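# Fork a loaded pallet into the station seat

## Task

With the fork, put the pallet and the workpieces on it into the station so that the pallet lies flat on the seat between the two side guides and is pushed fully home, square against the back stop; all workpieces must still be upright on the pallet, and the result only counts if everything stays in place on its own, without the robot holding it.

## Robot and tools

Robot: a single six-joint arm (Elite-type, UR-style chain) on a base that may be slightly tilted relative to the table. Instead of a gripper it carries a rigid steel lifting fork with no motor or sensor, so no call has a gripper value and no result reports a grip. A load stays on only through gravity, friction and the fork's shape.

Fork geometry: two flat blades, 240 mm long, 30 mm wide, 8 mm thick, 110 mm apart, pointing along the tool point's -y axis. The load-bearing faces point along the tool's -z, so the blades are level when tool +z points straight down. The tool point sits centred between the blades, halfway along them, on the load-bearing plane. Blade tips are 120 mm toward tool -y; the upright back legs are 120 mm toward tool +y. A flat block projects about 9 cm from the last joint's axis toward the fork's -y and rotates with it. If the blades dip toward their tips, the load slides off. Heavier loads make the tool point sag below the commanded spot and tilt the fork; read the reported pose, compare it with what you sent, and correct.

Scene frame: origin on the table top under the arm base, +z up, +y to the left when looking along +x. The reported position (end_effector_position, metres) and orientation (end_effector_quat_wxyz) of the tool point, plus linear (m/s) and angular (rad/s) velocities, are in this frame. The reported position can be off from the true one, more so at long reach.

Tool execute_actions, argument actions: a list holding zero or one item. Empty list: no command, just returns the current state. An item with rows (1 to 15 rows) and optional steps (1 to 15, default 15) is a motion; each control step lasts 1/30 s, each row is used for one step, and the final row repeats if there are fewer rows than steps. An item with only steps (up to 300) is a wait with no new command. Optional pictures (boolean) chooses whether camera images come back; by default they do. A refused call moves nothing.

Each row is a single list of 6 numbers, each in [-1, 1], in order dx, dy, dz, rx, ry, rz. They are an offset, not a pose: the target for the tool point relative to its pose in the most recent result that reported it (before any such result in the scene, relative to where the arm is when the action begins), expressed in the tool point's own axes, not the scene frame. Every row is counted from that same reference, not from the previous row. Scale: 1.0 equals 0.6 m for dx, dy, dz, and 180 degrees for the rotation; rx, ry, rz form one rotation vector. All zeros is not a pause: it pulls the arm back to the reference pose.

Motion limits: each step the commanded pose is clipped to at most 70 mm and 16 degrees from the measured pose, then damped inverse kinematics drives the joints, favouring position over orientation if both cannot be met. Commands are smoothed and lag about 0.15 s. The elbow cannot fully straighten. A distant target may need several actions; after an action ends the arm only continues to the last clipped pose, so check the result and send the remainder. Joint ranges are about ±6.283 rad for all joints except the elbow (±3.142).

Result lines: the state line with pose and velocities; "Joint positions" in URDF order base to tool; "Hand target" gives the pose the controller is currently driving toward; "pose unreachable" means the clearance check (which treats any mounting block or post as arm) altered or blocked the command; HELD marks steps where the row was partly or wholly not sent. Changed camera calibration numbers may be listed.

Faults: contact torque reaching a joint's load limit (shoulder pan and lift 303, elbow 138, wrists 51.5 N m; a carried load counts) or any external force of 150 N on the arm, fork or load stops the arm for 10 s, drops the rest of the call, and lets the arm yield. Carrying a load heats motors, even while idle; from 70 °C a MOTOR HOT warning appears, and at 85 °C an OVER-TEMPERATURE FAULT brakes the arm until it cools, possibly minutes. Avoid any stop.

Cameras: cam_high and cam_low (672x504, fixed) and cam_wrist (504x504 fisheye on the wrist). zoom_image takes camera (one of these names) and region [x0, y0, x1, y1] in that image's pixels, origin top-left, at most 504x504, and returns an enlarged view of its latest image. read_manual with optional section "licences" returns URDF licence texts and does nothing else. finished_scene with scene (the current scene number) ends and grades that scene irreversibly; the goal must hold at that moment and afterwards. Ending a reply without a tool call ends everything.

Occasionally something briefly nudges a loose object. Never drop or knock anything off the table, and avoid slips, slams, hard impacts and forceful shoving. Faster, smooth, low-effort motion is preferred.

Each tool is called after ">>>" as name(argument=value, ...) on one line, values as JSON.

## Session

>>> execute_actions(actions=[])

Scene clock: 0.00 s of 6000.00 s.
end_effector_position=(+0.9415, -0.3296, +0.2467) end_effector_quat_wxyz=(+0.037, +0.012, +0.997, +0.066) end_effector_velocity=(-0.001, -0.001, +0.000) end_effector_angular_velocity=(+0.001, -0.000, -0.002)
Joint positions: [ 2.475 -0.69   1.385 -1.68  -0.814 -2.392]
Joint velocities: [-0.002 -0.     0.001  0.001  0.    -0.   ]
Motor temperatures (°C, as the motors report them): [26 26 27 28 34 31]
Hand target: +0.941, -0.330, +0.247; +0.037, +0.012, +0.997, +0.066
camera_calibration (this result's frames):
cam_wrist: T_world_to_cam=[[-0.99227, 0.0851074, -0.0903181, 0.983447], [0.0376271, 0.899858, 0.434556, 0.0347991], [0.118257, 0.427799, -0.896105, 0.36076], [0, 0, 0, 1]] pos_world=[0.931873, -0.269346, 0.39698]

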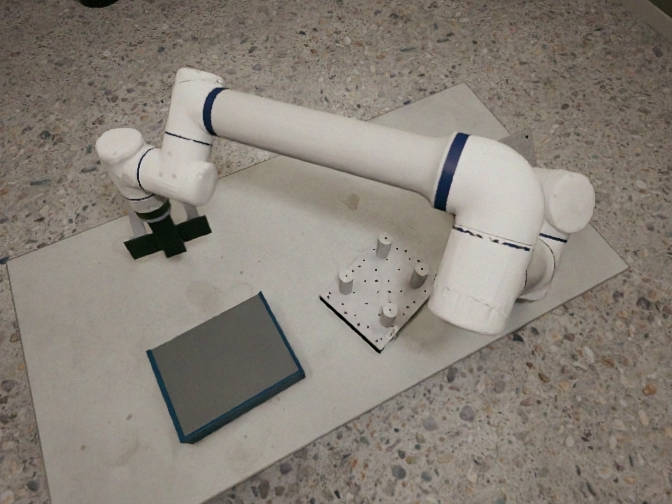

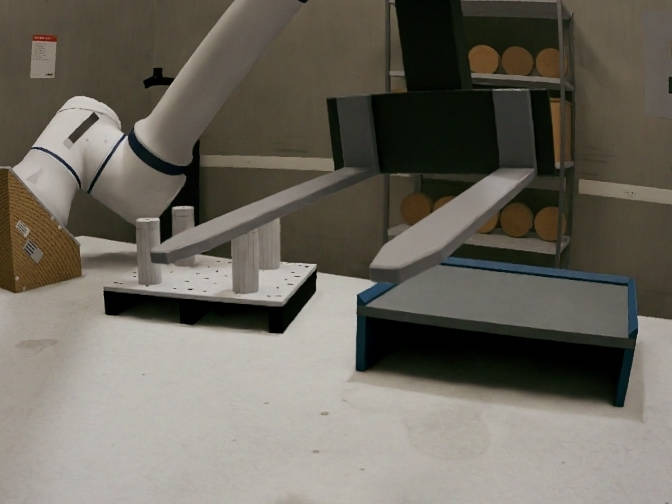

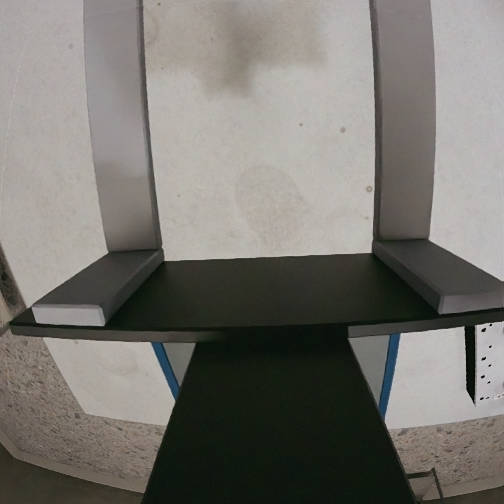

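>>> execute_actions(actions=[{"rows":[[0.33,0.15,0,0.043,-0.051,0.866]]}], pictures=false)

>>> execute_actions(actions=[{"rows":[[0,0,0,0.02,-0.024,0.4]]}], pictures=false)

>>> execute_actions(actions=[{"rows":[[0,0,0,0.012,-0.015,0.25]]}], pictures=false)

>>> execute_actions(actions=[{"steps":15}], pictures=false)

Scene clock: 21.23 s of 6000.00 s.
end_effector_position=(+0.7672, -0.2421, +0.2435) end_effector_quat_wxyz=(+0.006, +0.409, +0.908, +0.085) end_effector_velocity=(-0.197, +0.099, +0.018) end_effector_angular_velocity=(+0.120, +0.215, -1.757)
Joint positions: [ 2.452 -0.802  1.558 -1.708 -0.811 -1.606]
Joint velocities: [-0.081  0.067  0.013 -0.086 -0.022  1.73 ]
Motor temperatures (°C, as the motors report them): [26 26 27 28 34 31]
Hand target: +0.750, -0.232, +0.245; +0.000, +0.495, +0.864, +0.085
Off the commanded pose: 0.023 m, 109 deg; orientation clipped at the last step of the last action.
Steps of this call (steps 1 to 90: nothing new was sent; then 17.73 s passed at rest; steps 91 to 105: all 15 steps of this action). Readings (end_effector_position):
91: (+0.9410, -0.3294, +0.2467)
92: (+0.9345, -0.3266, +0.2463)
94: (+0.9086, -0.3134, +0.2452)
98: (+0.8544, -0.2851, +0.2437)
105: the state above

Scene clock: 21.73 s of 6000.00 s.
end_effector_position=(+0.7696, -0.2420, +0.2433) end_effector_quat_wxyz=(-0.027, +0.763, +0.643, +0.061) end_effector_velocity=(+0.002, -0.005, -0.001) end_effector_angular_velocity=(-0.008, +0.326, -1.749)
Joint positions: [ 2.426 -0.612  1.372 -1.708 -0.863 -0.73 ]
Joint velocities: [-0.104  0.291 -0.194 -0.046 -0.221  1.674]
Motor temperatures (°C, as the motors report them): [26 26 27 28 34 31]
Hand target: +0.771, -0.243, +0.243; -0.031, +0.822, +0.567, +0.049
Off the commanded pose: 0.002 m, 21 deg; orientation clipped at the last step of the last action.
Steps of this call (steps 1 to 15: all 15 steps of this action). Readings (end_effector_position):
1: (+0.7618, -0.2394, +0.2439)
2: (+0.7628, -0.2394, +0.2441)
4: (+0.7668, -0.2403, +0.2438)
8: (+0.7687, -0.2409, +0.2433)
15: the state above

Scene clock: 22.23 s of 6000.00 s.
end_effector_position=(+0.7702, -0.2425, +0.2430) end_effector_quat_wxyz=(-0.050, +0.947, +0.318, +0.019) end_effector_velocity=(-0.005, +0.006, +0.005) end_effector_angular_velocity=(-0.060, +0.048, -0.326)
Joint positions: [ 2.362 -0.532  1.364 -1.712 -0.953 -0.056]
Joint velocities: [-0.036 -0.033  0.082 -0.083 -0.068  0.326]
Motor temperatures (°C, as the motors report them): [26 26 27 28 34 31]
Hand target: +0.770, -0.242, +0.243; -0.048, +0.951, +0.304, +0.017
Off the commanded pose: 0.001 m, 2 deg.
Steps of this call (steps 1 to 15: all 15 steps of this action). Readings (end_effector_position):
1: (+0.7696, -0.2421, +0.2433)
2: (+0.7704, -0.2423, +0.2433)
4: (+0.7712, -0.2426, +0.2431)
8: (+0.7717, -0.2430, +0.2431)
15: the state above

Scene clock: 22.73 s of 6000.00 s.
end_effector_position=(+0.7697, -0.2420, +0.2433) end_effector_quat_wxyz=(-0.048, +0.951, +0.304, +0.017) end_effector_velocity=(+0.001, +0.001, -0.001) end_effector_angular_velocity=(-0.001, +0.001, +0.001)
Joint positions: [ 2.359 -0.535  1.372 -1.719 -0.959 -0.026]
Joint velocities: [ 0.003 -0.    -0.    -0.001 -0.     0.001]
Motor temperatures (°C, as the motors report them): [26 26 27 28 34 31]
Hand target: +0.770, -0.242, +0.243; -0.048, +0.951, +0.304, +0.017
Off the commanded pose: 0.000 m, 0 deg.
Steps of this call (steps 1 to 15: nothing new was sent). Readings (end_effector_position):
1: (+0.7701, -0.2423, +0.2431)
2: (+0.7700, -0.2422, +0.2432)
4: (+0.7698, -0.2421, +0.2432)
8: (+0.7697, -0.2420, +0.2433)
15: the state above

>>> execute_actions(actions=[{"rows":[[-0.2125,-0.286,0.25,-0.028,-0.0166,0.0732]]}], pictures=false)

>>> execute_actions(actions=[{"steps":18}])

Scene clock: 30.77 s of 6000.00 s.
end_effector_position=(+0.6060, -0.1744, +0.1237) end_effector_quat_wxyz=(-0.007, +0.981, +0.195, -0.004) end_effector_velocity=(-0.359, +0.145, -0.239) end_effector_angular_velocity=(-0.033, -0.012, -0.036)
Joint positions: [ 2.317 -0.696  1.907 -2.151 -1.047  0.203]
Joint velocities: [-0.09  -0.184  0.923 -0.736 -0.061 -0.029]
Motor temperatures (°C, as the motors report them): [26 26 27 28 34 31]
Hand target: +0.570, -0.159, +0.101; -0.004, +0.981, +0.194, -0.003
Off the commanded pose: 0.048 m, 1 deg.
Steps of this call (steps 1 to 90: nothing new was sent; then 4.53 s passed at rest; steps 91 to 105: all 15 steps of this action). Readings (end_effector_position):
91: (+0.7692, -0.2418, +0.2430)
92: (+0.7644, -0.2397, +0.2391)
94: (+0.7404, -0.2302, +0.2202)
98: (+0.6923, -0.2099, +0.1841)
105: the state above

Scene clock: 31.37 s of 6000.00 s.
end_effector_position=(+0.5700, -0.1595, +0.1005) end_effector_quat_wxyz=(-0.004, +0.981, +0.194, -0.003) end_effector_velocity=(-0.001, +0.000, -0.000) end_effector_angular_velocity=(+0.001, -0.001, -0.001)
Joint positions: [ 2.307 -0.714  1.999 -2.227 -1.053  0.2  ]
Joint velocities: [-0.001 -0.     0.002 -0.002  0.    -0.   ]
Motor temperatures (°C, as the motors report them): [26 26 27 28 34 31]
Hand target: +0.570, -0.159, +0.101; -0.004, +0.981, +0.194, -0.003
Off the commanded pose: 0.004 m, 1 deg.
Steps of this call (steps 1 to 18: nothing new was sent). Readings (end_effector_position):
1: (+0.5946, -0.1699, +0.1162)
2: (+0.5863, -0.1665, +0.1109)
4: (+0.5780, -0.1631, +0.1056)
8: (+0.5718, -0.1603, +0.1017)
18: the state above
camera_calibration (this result's frames):
cam_wrist: T_world_to_cam=[[0.943526, 0.329768, -0.0318131, -0.483075], [0.323743, -0.897352, 0.299915, -0.476905], [0.0703551, -0.293277, -0.953435, 0.119025], [0, 0, 0, 1]] pos_world=[0.601814, -0.233742, 0.241146]

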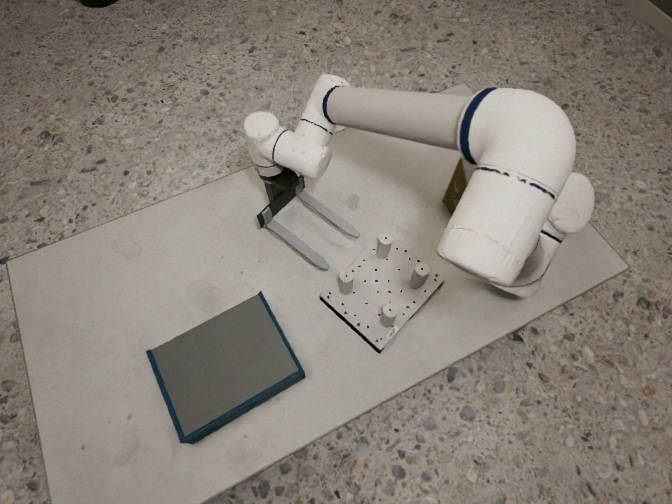

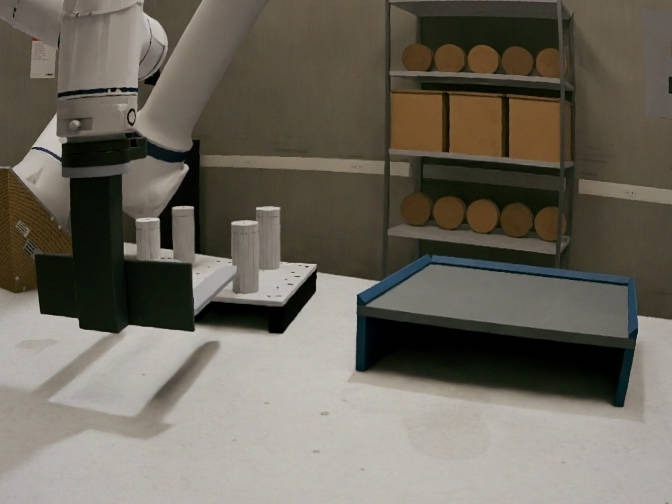

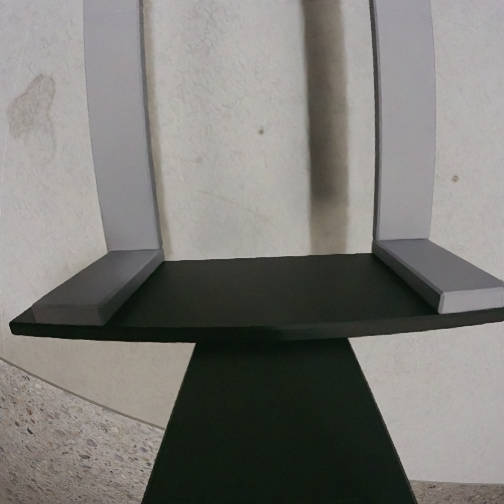

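>>> execute_actions(actions=[{"rows":[[-0.01,0,0.04,-0.003,0.0013,0],[-0.02,0,0.07,-0.003,0.0013,0],[-0.025,0,0.1,-0.003,0.0013,0],[-0.025,0,0.121,-0.003,0.0013,0]]}], pictures=false)

>>> execute_actions(actions=[{"rows":[[0,-0.015,0.002,0,0,0],[0,-0.03,0.002,0,0,0],[0,-0.045,0.002,0,0,0],[0,-0.06,0.002,0,0,0],[0,-0.08,0.002,0,0,0],[0,-0.1,0.002,0,0,0],[0,-0.12,0.002,0,0,0],[0,-0.14,0.002,0,0,0]]}])

Scene clock: 41.10 s of 6000.00 s.
end_effector_position=(+0.5556, -0.1646, +0.0289) end_effector_quat_wxyz=(+0.000, +0.981, +0.194, -0.000) end_effector_velocity=(+0.000, -0.002, -0.009) end_effector_angular_velocity=(-0.002, -0.002, -0.001)
Joint positions: [ 2.339 -0.634  2.048 -2.383 -1.033  0.235]
Joint velocities: [ 0.005  0.013  0.002 -0.021  0.003  0.007]
Motor temperatures (°C, as the motors report them): [26 26 27 28 34 31]
Hand target: +0.556, -0.165, +0.028; +0.000, +0.981, +0.194, -0.000
Off the commanded pose: 0.001 m, 0 deg.
Steps of this call (steps 1 to 90: nothing new was sent; then 6.23 s passed at rest; steps 91 to 105: all 15 steps of this action). Readings (end_effector_position):
91: (+0.5698, -0.1595, +0.1001)
92: (+0.5689, -0.1606, +0.0948)
94: (+0.5612, -0.1609, +0.0717)
98: (+0.5559, -0.1630, +0.0391)
105: the state above

Scene clock: 41.60 s of 6000.00 s.
end_effector_position=(+0.5247, -0.0898, +0.0272) end_effector_quat_wxyz=(-0.000, +0.981, +0.194, -0.001) end_effector_velocity=(-0.010, +0.030, +0.004) end_effector_angular_velocity=(-0.003, -0.003, -0.000)
Joint positions: [ 2.366 -0.744  2.181 -2.42  -1.018  0.262]
Joint velocities: [ 0.01  -0.053  0.049 -0.006  0.005  0.012]
Motor temperatures (°C, as the motors report them): [26 26 27 28 34 31]
Hand target: +0.524, -0.087, +0.028; +0.000, +0.981, +0.194, -0.001
Off the commanded pose: 0.003 m, 0 deg.
Steps of this call (steps 1 to 15: all 15 steps of this action). Readings (end_effector_position):
1: (+0.5555, -0.1645, +0.0286)
2: (+0.5546, -0.1625, +0.0283)
4: (+0.5504, -0.1526, +0.0275)
8: (+0.5371, -0.1209, +0.0265)
15: the state above
camera_calibration (this result's frames):
cam_wrist: T_world_to_cam=[[0.943688, 0.329691, -0.0275199, -0.46584], [0.321735, -0.895162, 0.308499, -0.37675], [0.0770747, -0.299981, -0.950826, 0.0685655], [0, 0, 0, 1]] pos_world=[0.555537, -0.163101, 0.168601]

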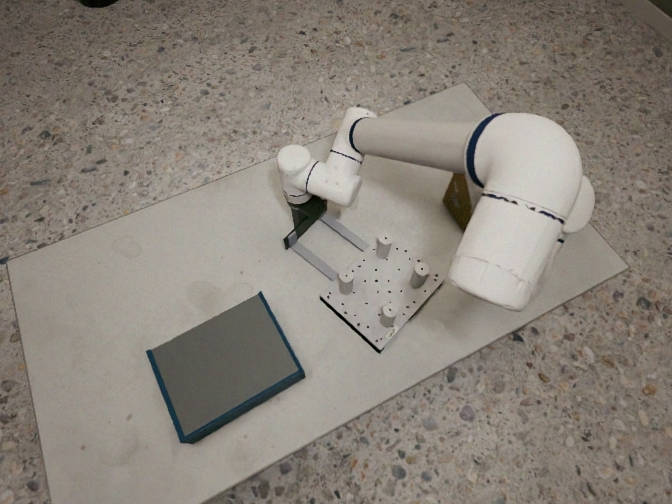

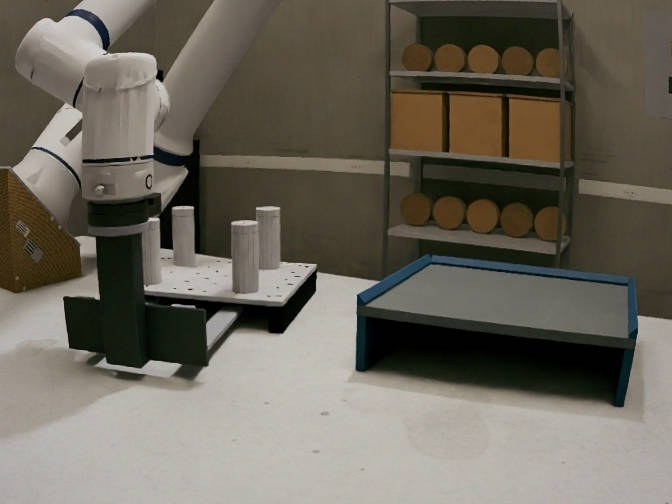

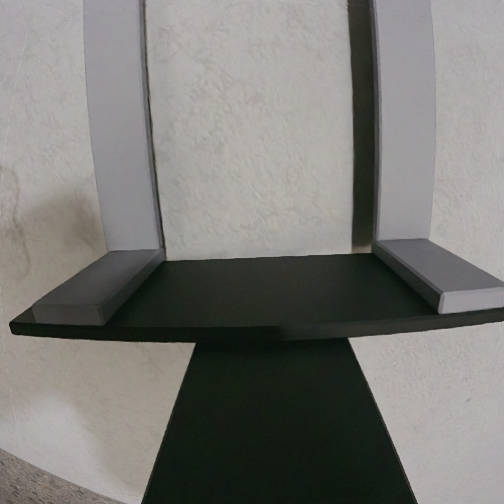

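>>> execute_actions(actions=[{"rows":[[0,-0.015,0,0,0,0],[0,-0.03,0,0,0,0],[0,-0.05,0,0,0,0],[0,-0.07,0,0,0,0],[0,-0.09,0,0,0,0],[0,-0.11,0,0,0,0],[0,-0.13,0,0,0,0],[0,-0.15,0,0,0,0],[0,-0.17,0,0,0,0]]}], pictures=false)

>>> execute_actions(actions=[{"steps":8}])

Scene clock: 45.67 s of 6000.00 s.
end_effector_position=(+0.4875, -0.0001, +0.0264) end_effector_quat_wxyz=(+0.000, +0.981, +0.194, -0.001) end_effector_velocity=(-0.017, +0.050, +0.007) end_effector_angular_velocity=(-0.000, +0.001, -0.004)
Joint positions: [ 2.405 -0.887  2.326 -2.442 -0.997  0.3  ]
Joint velocities: [ 0.02  -0.095  0.068  0.016  0.01   0.024]
Motor temperatures (°C, as the motors report them): [26 26 27 28 34 31]
Hand target: +0.486, +0.004, +0.027; -0.000, +0.981, +0.194, -0.001
Off the commanded pose: 0.005 m, 0 deg.
Steps of this call (steps 1 to 90: nothing new was sent; then 0.57 s passed at rest; steps 91 to 105: all 15 steps of this action). Readings (end_effector_position):
91: (+0.5236, -0.0869, +0.0276)
92: (+0.5230, -0.0855, +0.0275)
94: (+0.5189, -0.0761, +0.0271)
98: (+0.5042, -0.0418, +0.0256)
105: the state above

Scene clock: 45.93 s of 6000.00 s.
end_effector_position=(+0.4859, +0.0041, +0.0270) end_effector_quat_wxyz=(-0.000, +0.981, +0.194, -0.001) end_effector_velocity=(-0.002, +0.003, -0.000) end_effector_angular_velocity=(+0.000, +0.001, -0.000)
Joint positions: [ 2.406 -0.895  2.332 -2.441 -0.996  0.302]
Joint velocities: [ 0.002 -0.005  0.005 -0.     0.001  0.001]
Motor temperatures (°C, as the motors report them): [26 26 27 28 34 31]
Hand target: +0.486, +0.004, +0.027; -0.000, +0.981, +0.194, -0.001
Off the commanded pose: 0.000 m, 0 deg.
Steps of this call (steps 1 to 8: nothing new was sent). Readings (end_effector_position):
1: (+0.4870, +0.0013, +0.0266)
2: (+0.4866, +0.0023, +0.0267)
4: (+0.4862, +0.0034, +0.0269)
8: the state above
camera_calibration (this result's frames):
cam_wrist: T_world_to_cam=[[0.943704, 0.329637, -0.0276153, -0.46026], [0.321709, -0.895159, 0.308536, -0.280096], [0.0769849, -0.300051, -0.950812, 0.0995396], [0, 0, 0, 1]] pos_world=[0.516796, -0.0691442, 0.168353]

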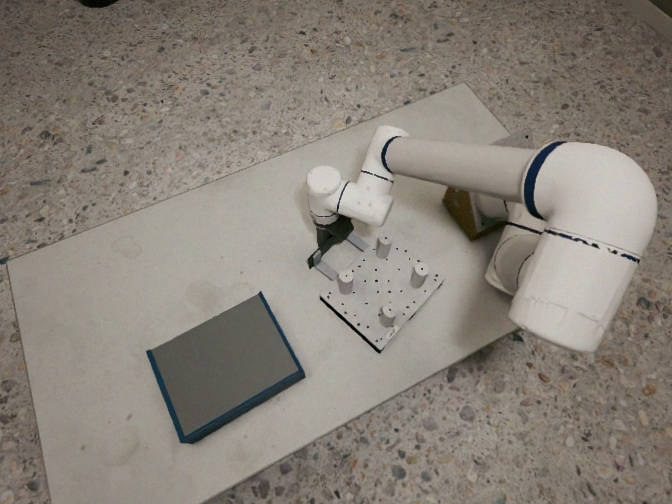

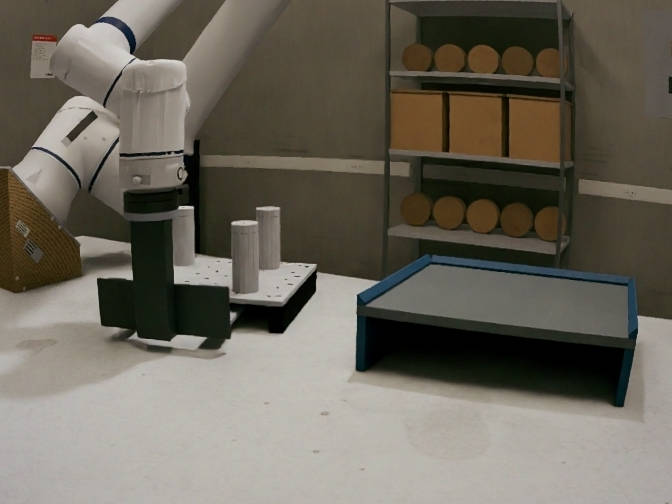

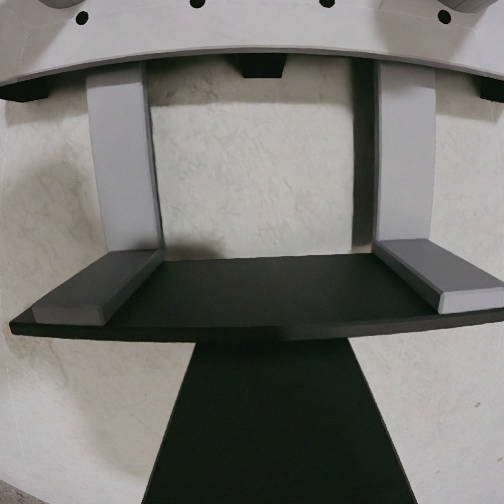

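>>> execute_actions(actions=[{"rows":[[0,-0.01,0,0,0,0.002],[0,-0.02,0,0,0,0.004],[0,-0.035,0,0,0,0.006],[0,-0.05,0,0,0,0.008],[0,-0.065,0,0,0,0.01],[0,-0.08,0,0,0,0.012],[0,-0.095,0,0,0,0.013],[0,-0.11,0,0,0,0.013],[0,-0.122,0,0,0,0.013],[0,-0.13,0,0,0,0.013]]}], pictures=false)

>>> execute_actions(actions=[{"steps":10}])

Scene clock: 52.43 s of 6000.00 s.
end_effector_position=(+0.4576, +0.0723, +0.0263) end_effector_quat_wxyz=(-0.000, +0.985, +0.174, -0.001) end_effector_velocity=(-0.015, +0.042, +0.006) end_effector_angular_velocity=(-0.002, +0.001, -0.011)
Joint positions: [ 2.434 -1.017  2.439 -2.441 -0.981  0.369]
Joint velocities: [ 0.019 -0.091  0.053  0.026  0.008  0.031]
Motor temperatures (°C, as the motors report them): [26 26 27 28 34 31]
Hand target: +0.456, +0.076, +0.027; -0.000, +0.985, +0.174, -0.001
Off the commanded pose: 0.004 m, 0 deg.
Steps of this call (steps 1 to 90: nothing new was sent; then 3.00 s passed at rest; steps 91 to 105: all 15 steps of this action). Readings (end_effector_position):
91: (+0.4858, +0.0045, +0.0270)
92: (+0.4853, +0.0059, +0.0271)
94: (+0.4821, +0.0131, +0.0268)
98: (+0.4711, +0.0389, +0.0258)
105: the state above

Scene clock: 52.77 s of 6000.00 s.
end_effector_position=(+0.4563, +0.0761, +0.0268) end_effector_quat_wxyz=(-0.000, +0.985, +0.174, -0.001) end_effector_velocity=(-0.001, +0.001, +0.000) end_effector_angular_velocity=(+0.000, +0.001, -0.000)
Joint positions: [ 2.435 -1.025  2.444 -2.439 -0.98   0.372]
Joint velocities: [ 0.001 -0.002  0.001  0.002  0.     0.001]
Motor temperatures (°C, as the motors report them): [26 26 27 28 34 31]
Hand target: +0.456, +0.076, +0.027; -0.000, +0.985, +0.174, -0.001
Off the commanded pose: 0.000 m, 0 deg.
Steps of this call (steps 1 to 10: nothing new was sent). Readings (end_effector_position):
1: (+0.4572, +0.0735, +0.0265)
2: (+0.4569, +0.0743, +0.0266)
4: (+0.4566, +0.0753, +0.0267)
8: (+0.4563, +0.0759, +0.0268)
10: the state above
camera_calibration (this result's frames):
cam_wrist: T_world_to_cam=[[0.95638, 0.29081, -0.0276814, -0.458816], [0.284887, -0.907525, 0.308607, -0.188383], [0.0646246, -0.303032, -0.950787, 0.129069], [0, 0, 0, 1]] pos_world=[0.48413, 0.00157881, 0.168153]

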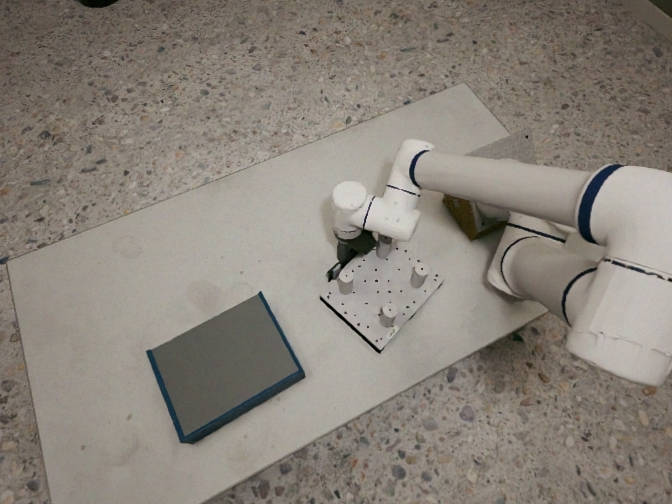

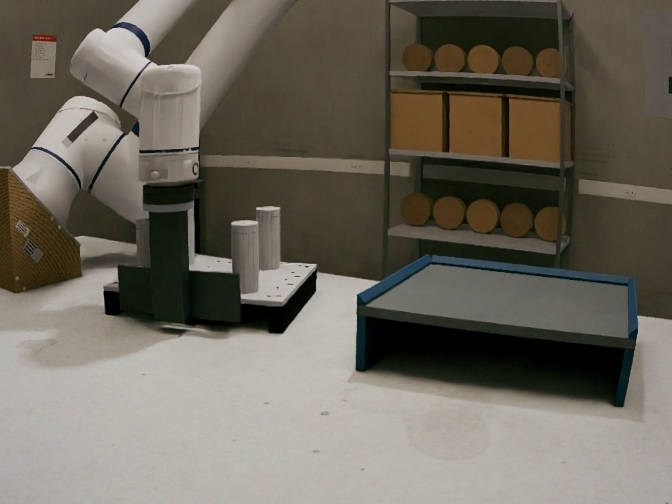

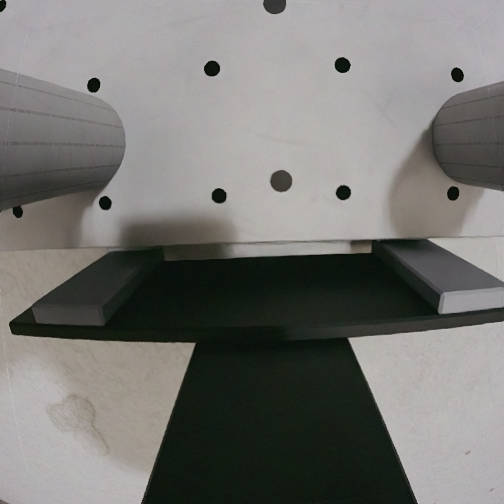

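>>> execute_actions(actions=[{"rows":[[0.003,0,-0.002,0,0,0.002],[0.007,0,-0.004,0,0,0.004],[0.01,0,-0.006,0,0,0.006],[0.01,0,-0.009,0,0,0.006],[0.01,0,-0.012,0,0,0.006],[0.01,0,-0.015,0,0,0.006],[0.01,0,-0.018,0,0,0.006],[0.01,0,-0.021,0,0,0.006],[0.01,0,-0.024,0,0,0.006],[0.01,0,-0.028,0,0,0.006],[0.01,0,-0.032,0,0,0.006],[0.01,0,-0.037,0,0,0.006],[0.01,0,-0.043,0,0,0.006],[0.01,0,-0.05,0,0,0.006],[0.01,0,-0.058,0,0,0.006]]}], pictures=false)

>>> execute_actions(actions=[{"rows":[[0,0,-0.03,0,0,0.003],[0,0,-0.044,0,0,0.008],[0,0,-0.058,0,0,0.014],[0,0,-0.072,0,0,0.02],[0,0,-0.086,0,0,0.027],[0,0,-0.1,0,0,0.034],[0,0,-0.114,0,0,0.041],[0,0,-0.128,0,0,0.048],[0,0,-0.142,0,0,0.055],[0,0,-0.156,0,0,0.062],[0,0,-0.17,0,0,0.069],[0,0,-0.184,0,0,0.076],[0,0,-0.196,0,0,0.082],[0,0,-0.206,0,0,0.086],[0,0,-0.213,0,0,0.089]]}], pictures=false)

>>> execute_actions(actions=[{"steps":15}])

Scene clock: 72.53 s of 6000.00 s.
end_effector_position=(+0.4619, +0.0782, +0.0491) end_effector_quat_wxyz=(-0.000, +0.986, +0.165, -0.001) end_effector_velocity=(+0.007, -0.002, +0.101) end_effector_angular_velocity=(-0.005, -0.009, -0.000)
Joint positions: [ 2.416 -1.065  2.43  -2.374 -0.991  0.371]
Joint velocities: [-0.105 -0.169 -0.053  0.268 -0.052 -0.1  ]
Motor temperatures (°C, as the motors report them): [26 26 27 28 34 31]
Hand target: +0.462, +0.078, +0.061; +0.000, +0.986, +0.164, -0.000
Off the commanded pose: 0.012 m, 0 deg.
Steps of this call (steps 1 to 90: nothing new was sent; then 16.27 s passed at rest; steps 91 to 105: all 15 steps of this action). Readings (end_effector_position):
91: (+0.4562, +0.0762, +0.0268)
92: (+0.4565, +0.0764, +0.0270)
94: (+0.4589, +0.0772, +0.0285)
98: (+0.4613, +0.0780, +0.0339)
105: the state above

Scene clock: 73.03 s of 6000.00 s.
end_effector_position=(+0.4636, +0.0772, +0.1520) end_effector_quat_wxyz=(-0.000, +0.999, +0.051, +0.001) end_effector_velocity=(-0.001, +0.001, +0.214) end_effector_angular_velocity=(-0.002, -0.000, -0.502)
Joint positions: [ 2.262 -1.232  2.409 -2.112 -1.074  0.451]
Joint velocities: [-0.311 -0.339 -0.07   0.541 -0.186  0.219]
Motor temperatures (°C, as the motors report them): [26 26 27 28 34 31]
Hand target: +0.463, +0.078, +0.174; -0.001, +1.000, +0.026, +0.001
Off the commanded pose: 0.025 m, 3 deg.
Steps of this call (steps 1 to 15: all 15 steps of this action). Readings (end_effector_position):
1: (+0.4620, +0.0781, +0.0527)
2: (+0.4621, +0.0781, +0.0569)
4: (+0.4623, +0.0780, +0.0680)
8: (+0.4630, +0.0776, +0.0965)
15: the state above

Scene clock: 73.53 s of 6000.00 s.
end_effector_position=(+0.4630, +0.0777, +0.1734) end_effector_quat_wxyz=(-0.001, +1.000, +0.026, +0.001) end_effector_velocity=(+0.001, -0.001, +0.002) end_effector_angular_velocity=(-0.001, -0.002, -0.001)
Joint positions: [ 2.231 -1.266  2.402 -2.056 -1.094  0.473]
Joint velocities: [-0.003 -0.001 -0.001  0.001 -0.001  0.   ]
Motor temperatures (°C, as the motors report them): [26 26 27 28 34 31]
Hand target: +0.463, +0.078, +0.174; -0.001, +1.000, +0.026, +0.001
Off the commanded pose: 0.004 m, 0 deg.
Steps of this call (steps 1 to 15: nothing new was sent). Readings (end_effector_position):
1: (+0.4636, +0.0773, +0.1587)
2: (+0.4635, +0.0773, +0.1636)
4: (+0.4631, +0.0776, +0.1688)
8: (+0.4630, +0.0777, +0.1724)
15: the state above
camera_calibration (this result's frames):
cam_wrist: T_world_to_cam=[[0.999679, -0.0011219, -0.0252961, -0.459417], [0.00671914, -0.951449, 0.307732, -0.101685], [-0.0244132, -0.307803, -0.951137, 0.310223], [0, 0, 0, 1]] pos_world=[0.467527, -0.00177605, 0.314734]

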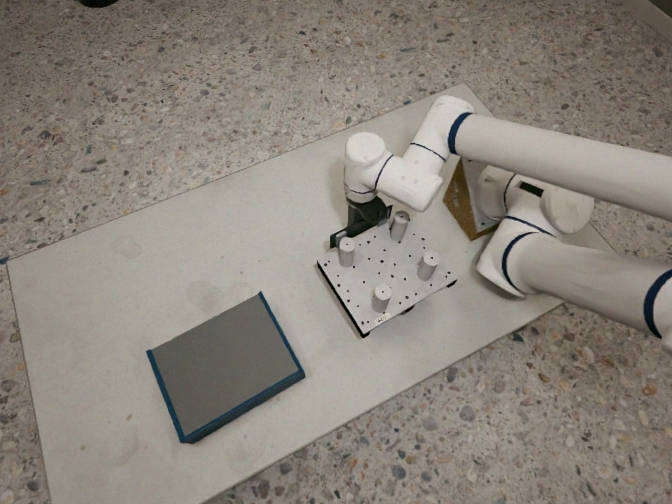

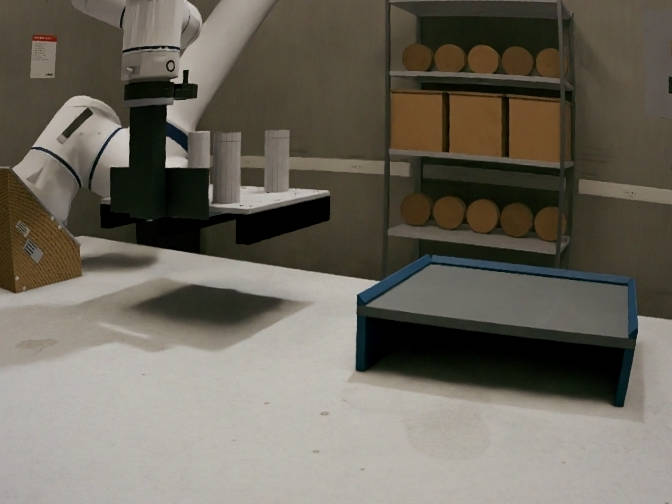

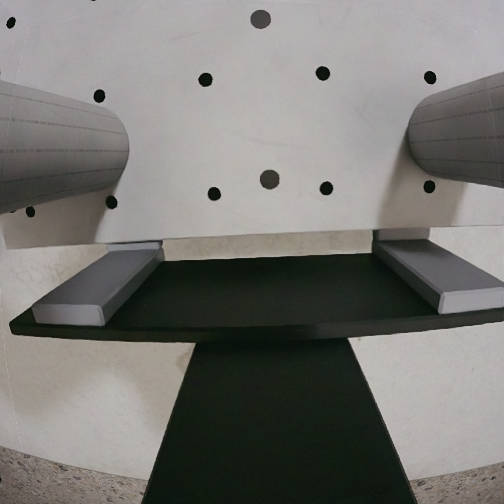

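>>> execute_actions(actions=[{"rows":[[0.003,0,-0.007,0,0,0],[0.008,0.001,-0.007,0,0,0],[0.015,0.001,-0.007,0,0,0],[0.024,0.002,-0.007,0,0,0],[0.035,0.003,-0.007,0,0,0],[0.047,0.004,-0.007,0,0,0],[0.06,0.005,-0.007,0,0,0],[0.073,0.006,-0.007,0,0,0],[0.086,0.007,-0.007,0,0,0],[0.099,0.008,-0.007,0,0,0],[0.112,0.009,-0.007,0,0,0],[0.125,0.01,-0.007,0,0,0],[0.138,0.011,-0.007,0,0,0],[0.151,0.012,-0.007,0,0,0],[0.164,0.013,-0.007,0,0,0]]}], pictures=false)

>>> execute_actions(actions=[{"rows":[[0.058,0.004,-0.007,0,0,0],[0.072,0.005,-0.007,0,0,0],[0.086,0.007,-0.007,0,0,0],[0.1,0.008,-0.007,0,0,0],[0.114,0.009,-0.007,0,0,0],[0.128,0.01,-0.007,0,0,0],[0.142,0.011,-0.007,0,0,0],[0.156,0.012,-0.007,0,0,0],[0.17,0.013,-0.007,0,0,0],[0.184,0.014,-0.007,0,0,0],[0.198,0.016,-0.007,0,0,0],[0.212,0.017,-0.007,0,0,0],[0.226,0.018,-0.007,0,0,0],[0.24,0.019,-0.007,0,0,0],[0.254,0.02,-0.007,0,0,0]]}], pictures=false)

>>> execute_actions(actions=[{"rows":[[0.062,0.004,-0.007,0,0,0],[0.076,0.005,-0.007,0,0,0],[0.09,0.007,-0.007,0,0,0],[0.104,0.008,-0.007,0,0,0],[0.118,0.009,-0.007,0,0,0],[0.132,0.01,-0.007,0,0,0],[0.146,0.011,-0.007,0,0,0],[0.16,0.012,-0.007,0,0,0],[0.174,0.013,-0.007,0,0,0],[0.188,0.014,-0.007,0,0,0],[0.202,0.016,-0.007,0,0,0],[0.216,0.017,-0.007,0,0,0],[0.23,0.018,-0.007,0,0,0],[0.244,0.019,-0.007,0,0,0],[0.258,0.02,-0.007,0,0,0]]}], pictures=false)

>>> execute_actions(actions=[{"rows":[[0.062,0.004,-0.007,0,0,0],[0.076,0.005,-0.007,0,0,0],[0.09,0.007,-0.007,0,0,0],[0.104,0.008,-0.007,0,0,0],[0.118,0.009,-0.007,0,0,0],[0.132,0.01,-0.007,0,0,0],[0.146,0.011,-0.007,0,0,0],[0.16,0.012,-0.007,0,0,0],[0.174,0.013,-0.007,0,0,0],[0.188,0.014,-0.007,0,0,0],[0.202,0.016,-0.007,0,0,0],[0.216,0.017,-0.007,0,0,0],[0.23,0.018,-0.007,0,0,0],[0.243,0.019,-0.007,0,0,0],[0.255,0.02,-0.007,0,0,0]]}], pictures=false)

>>> execute_actions(actions=[{"rows":[[0.052,0.004,0,0,0,0],[0.058,0.004,0,0,0,0],[0.063,0.005,0,0,0,0],[0.067,0.005,0,0,0,0],[0.07,0.005,0,0,0,0]]}])

>>> zoom_image(camera="cam_high", region=[120,260,330,450])

Scene clock: 92.80 s of 6000.00 s.
end_effector_position=(+0.5344, +0.0762, +0.1788) end_effector_quat_wxyz=(-0.000, +1.000, +0.026, +0.001) end_effector_velocity=(+0.224, -0.004, +0.001) end_effector_angular_velocity=(+0.000, +0.002, +0.000)
Joint positions: [ 2.32  -1.2    2.284 -2.045 -1.04   0.556]
Joint velocities: [ 0.267  0.225 -0.365  0.014  0.152  0.253]
Motor temperatures (°C, as the motors report them): [26 26 28 28 34 31]
Hand target: +0.559, +0.076, +0.179; -0.001, +1.000, +0.026, +0.001
Off the commanded pose: 0.027 m, 0 deg.
Steps of this call (steps 1 to 90: nothing new was sent; then 15.77 s passed at rest; steps 91 to 105: all 15 steps of this action). Readings (end_effector_position):
91: (+0.4630, +0.0777, +0.1736)
92: (+0.4634, +0.0778, +0.1745)
94: (+0.4670, +0.0774, +0.1766)
98: (+0.4848, +0.0771, +0.1779)
105: the state above

Scene clock: 93.30 s of 6000.00 s.
end_effector_position=(+0.6573, +0.0736, +0.1842) end_effector_quat_wxyz=(-0.000, +1.000, +0.026, +0.001) end_effector_velocity=(+0.248, -0.006, -0.000) end_effector_angular_velocity=(-0.002, +0.001, +0.002)
Joint positions: [ 2.441 -1.082  2.071 -2.015 -0.975  0.675]
Joint velocities: [ 0.215  0.254 -0.444  0.064  0.109  0.22 ]
Motor temperatures (°C, as the motors report them): [26 26 28 28 34 31]
Hand target: +0.684, +0.073, +0.184; -0.000, +1.000, +0.026, +0.001
Off the commanded pose: 0.030 m, 0 deg.
Steps of this call (steps 1 to 15: all 15 steps of this action). Readings (end_effector_position):
1: (+0.5421, +0.0761, +0.1789)
2: (+0.5496, +0.0761, +0.1801)
4: (+0.5659, +0.0758, +0.1825)
8: (+0.5986, +0.0752, +0.1838)
15: the state above

Scene clock: 93.80 s of 6000.00 s.
end_effector_position=(+0.7827, +0.0711, +0.1894) end_effector_quat_wxyz=(+0.000, +1.000, +0.026, +0.002) end_effector_velocity=(+0.248, -0.008, +0.001) end_effector_angular_velocity=(-0.001, -0.002, -0.002)
Joint positions: [ 2.53  -0.956  1.833 -1.959 -0.93   0.772]
Joint velocities: [ 0.157  0.266 -0.491  0.119  0.074  0.177]
Motor temperatures (°C, as the motors report them): [26 26 28 28 34 31]
Hand target: +0.810, +0.071, +0.189; +0.000, +1.000, +0.026, +0.002
Off the commanded pose: 0.030 m, 0 deg.
Steps of this call (steps 1 to 15: all 15 steps of this action). Readings (end_effector_position):
1: (+0.6657, +0.0734, +0.1843)
2: (+0.6738, +0.0735, +0.1854)
4: (+0.6907, +0.0734, +0.1878)
8: (+0.7239, +0.0727, +0.1890)
15: the state above

Scene clock: 94.30 s of 6000.00 s.
end_effector_position=(+0.9076, +0.0686, +0.1945) end_effector_quat_wxyz=(+0.000, +1.000, +0.026, +0.002) end_effector_velocity=(+0.241, -0.006, +0.001) end_effector_angular_velocity=(-0.002, -0.002, +0.002)
Joint positions: [ 2.598 -0.82   1.567 -1.878 -0.899  0.85 ]
Joint velocities: [ 0.12   0.284 -0.545  0.171  0.051  0.138]
Motor temperatures (°C, as the motors report them): [26 26 28 28 34 31]
Hand target: +0.933, +0.068, +0.194; +0.000, +1.000, +0.026, +0.002
Off the commanded pose: 0.029 m, 0 deg.
Steps of this call (steps 1 to 15: all 15 steps of this action). Readings (end_effector_position):
1: (+0.7911, +0.0709, +0.1895)
2: (+0.7991, +0.0710, +0.1905)
4: (+0.8160, +0.0710, +0.1929)
8: (+0.8491, +0.0703, +0.1940)
15: the state above

Scene clock: 94.80 s of 6000.00 s.
end_effector_position=(+0.9493, +0.0678, +0.1947) end_effector_quat_wxyz=(+0.000, +1.000, +0.026, +0.002) end_effector_velocity=(+0.004, +0.000, +0.000) end_effector_angular_velocity=(+0.000, +0.001, +0.001)
Joint positions: [ 2.618 -0.77   1.47  -1.845 -0.891  0.873]
Joint velocities: [ 0.002  0.005 -0.01   0.004  0.001  0.001]
Motor temperatures (°C, as the motors report them): [26 26 28 28 34 31]
Hand target: +0.950, +0.068, +0.195; +0.000, +1.000, +0.026, +0.002
Off the commanded pose: 0.000 m, 0 deg.
Steps of this call (steps 1 to 15: all 15 steps of this action). Readings (end_effector_position):
1: (+0.9155, +0.0684, +0.1945)
2: (+0.9223, +0.0684, +0.1946)
4: (+0.9330, +0.0683, +0.1947)
8: (+0.9455, +0.0680, +0.1947)
15: the state above
camera_calibration (this result's frames):
cam_wrist: T_world_to_cam=[[0.999764, -0.00202154, -0.0216119, -0.945847], [0.00476901, -0.950869, 0.309557, -0.119472], [-0.0211759, -0.309587, -0.950635, 0.336249], [0, 0, 0, 1]] pos_world=[0.953314, -0.0114158, 0.336192]

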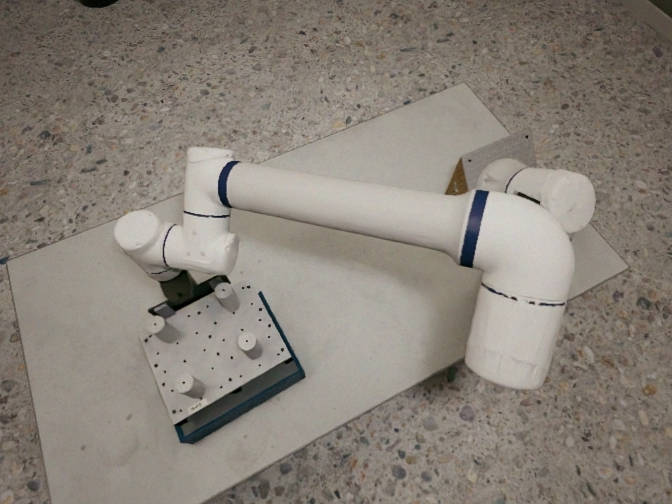

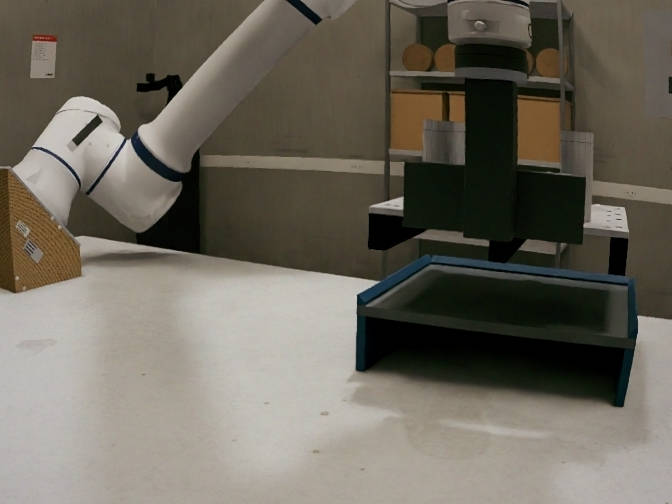

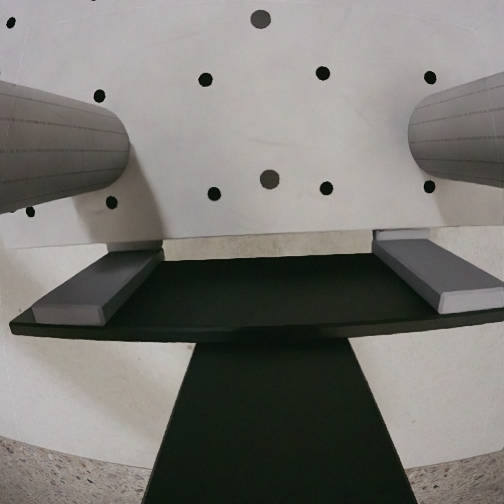

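Region (120, 260, 330, 450) of cam_high's 672x504 image, scaled by 2.400, with more detail than that image has; it fills the top 456 rows of this view, and the rest is white.

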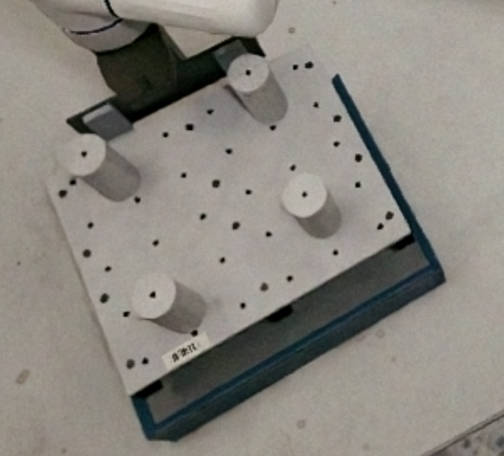

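Lower to about 0.15.

>>> execute_actions(actions=[{"rows":[[0,0,0.004,0,0.001,0],[0,0,0.01,0,0.001,0],[0,0,0.018,0,0.001,0],[0,0,0.027,0,0.001,0],[0,0,0.036,0,0.001,0],[0,0,0.045,0,0.001,0],[0,0,0.054,0,0.001,0],[0,0,0.062,0,0.001,0],[0,0,0.068,0,0.001,0],[0,0,0.072,0,0.001,0]]}], pictures=false)

>>> execute_actions(actions=[{"steps":8}])

>>> zoom_image(camera="cam_high", region=[120,260,330,450])

>>> zoom_image(camera="cam_low", region=[340,210,672,370])

Scene clock: 103.30 s of 6000.00 s.
end_effector_position=(+0.9495, +0.0678, +0.1535) end_effector_quat_wxyz=(+0.000, +1.000, +0.026, +0.004) end_effector_velocity=(+0.001, -0.003, -0.018) end_effector_angular_velocity=(-0.001, -0.005, -0.003)
Joint positions: [ 2.644 -0.748  1.499 -1.919 -0.878  0.906]
Joint velocities: [ 0.01   0.013  0.012 -0.038  0.006  0.019]
Motor temperatures (°C, as the motors report them): [26 26 28 28 34 31]
Hand target: +0.950, +0.068, +0.152; +0.000, +1.000, +0.026, +0.004
Off the commanded pose: 0.002 m, 0 deg.
Steps of this call (steps 1 to 90: nothing new was sent; then 5.00 s passed at rest; steps 91 to 105: all 15 steps of this action). Readings (end_effector_position):
91: (+0.9497, +0.0678, +0.1947)
92: (+0.9498, +0.0679, +0.1943)
94: (+0.9496, +0.0679, +0.1902)
98: (+0.9492, +0.0679, +0.1731)
105: the state above

Scene clock: 103.57 s of 6000.00 s.
end_effector_position=(+0.9496, +0.0677, +0.1516) end_effector_quat_wxyz=(+0.000, +1.000, +0.026, +0.004) end_effector_velocity=(+0.000, -0.002, +0.000) end_effector_angular_velocity=(-0.000, -0.002, -0.002)
Joint positions: [ 2.645 -0.747  1.5   -1.922 -0.878  0.908]
Joint velocities: [-0.002  0.001  0.001 -0.002  0.     0.002]
Motor temperatures (°C, as the motors report them): [26 26 28 28 34 31]
Hand target: +0.950, +0.068, +0.152; +0.000, +1.000, +0.026, +0.004
Off the commanded pose: 0.000 m, 0 deg.
Steps of this call (steps 1 to 8: nothing new was sent). Readings (end_effector_position):
1: (+0.9495, +0.0677, +0.1529)
2: (+0.9495, +0.0677, +0.1525)
4: (+0.9496, +0.0677, +0.1520)
8: the state above
camera_calibration (this result's frames):
cam_wrist: T_world_to_cam=[[0.999826, -0.00203009, -0.0185171, -0.947546], [0.00380129, -0.950892, 0.309499, -0.105298], [-0.0182361, -0.309516, -0.950719, 0.292479], [0, 0, 0, 1]] pos_world=[0.953116, -0.011524, 0.293109]

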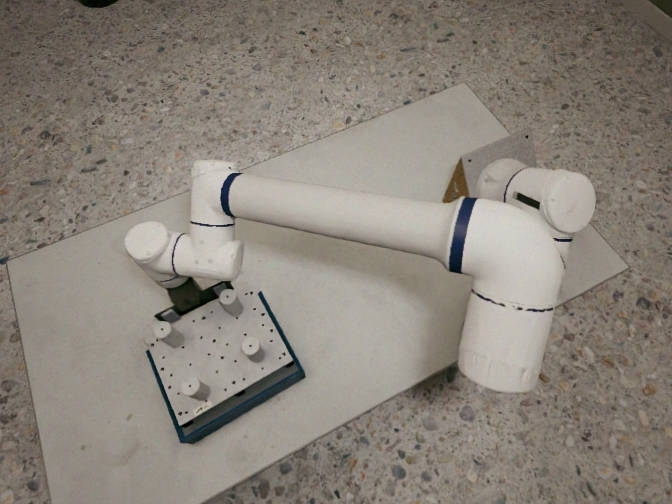

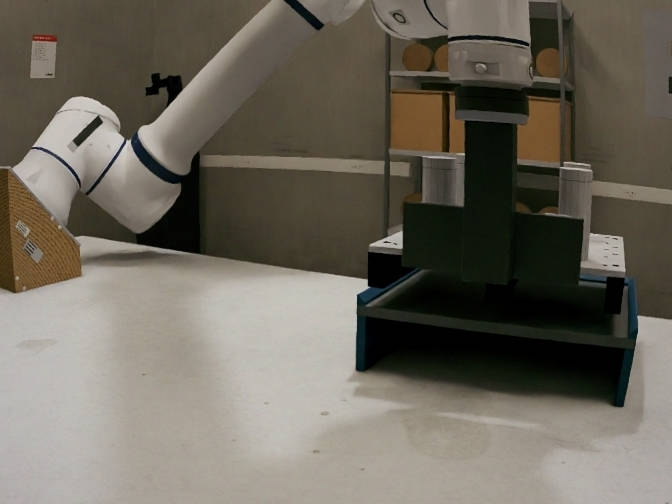

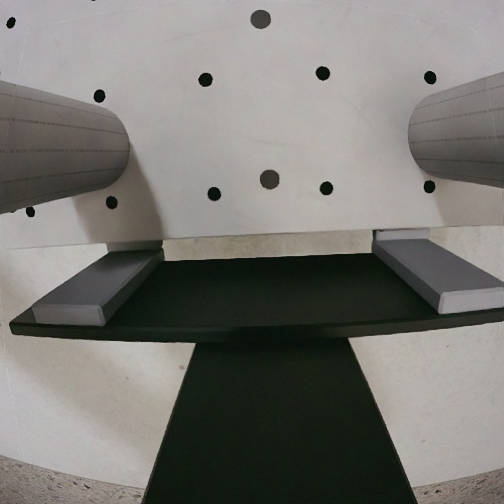

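Region (120, 260, 330, 450) of cam_high's 672x504 image, scaled by 2.400, with more detail than that image has; it fills the top 456 rows of this view, and the rest is white.

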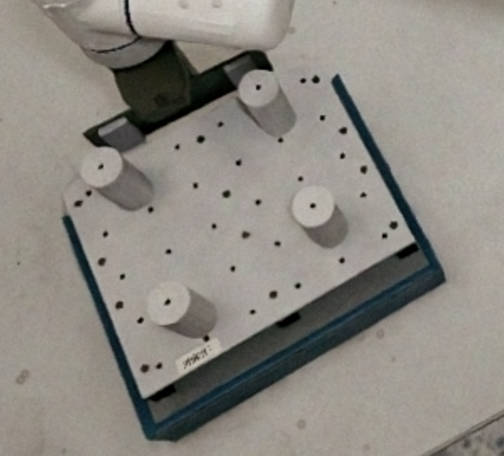

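Region (340, 210, 672, 370) of cam_low's 672x504 image, scaled by 1.518, with more detail than that image has; it fills the top 243 rows of this view, and the rest is white.

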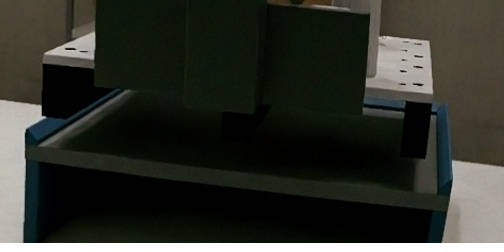

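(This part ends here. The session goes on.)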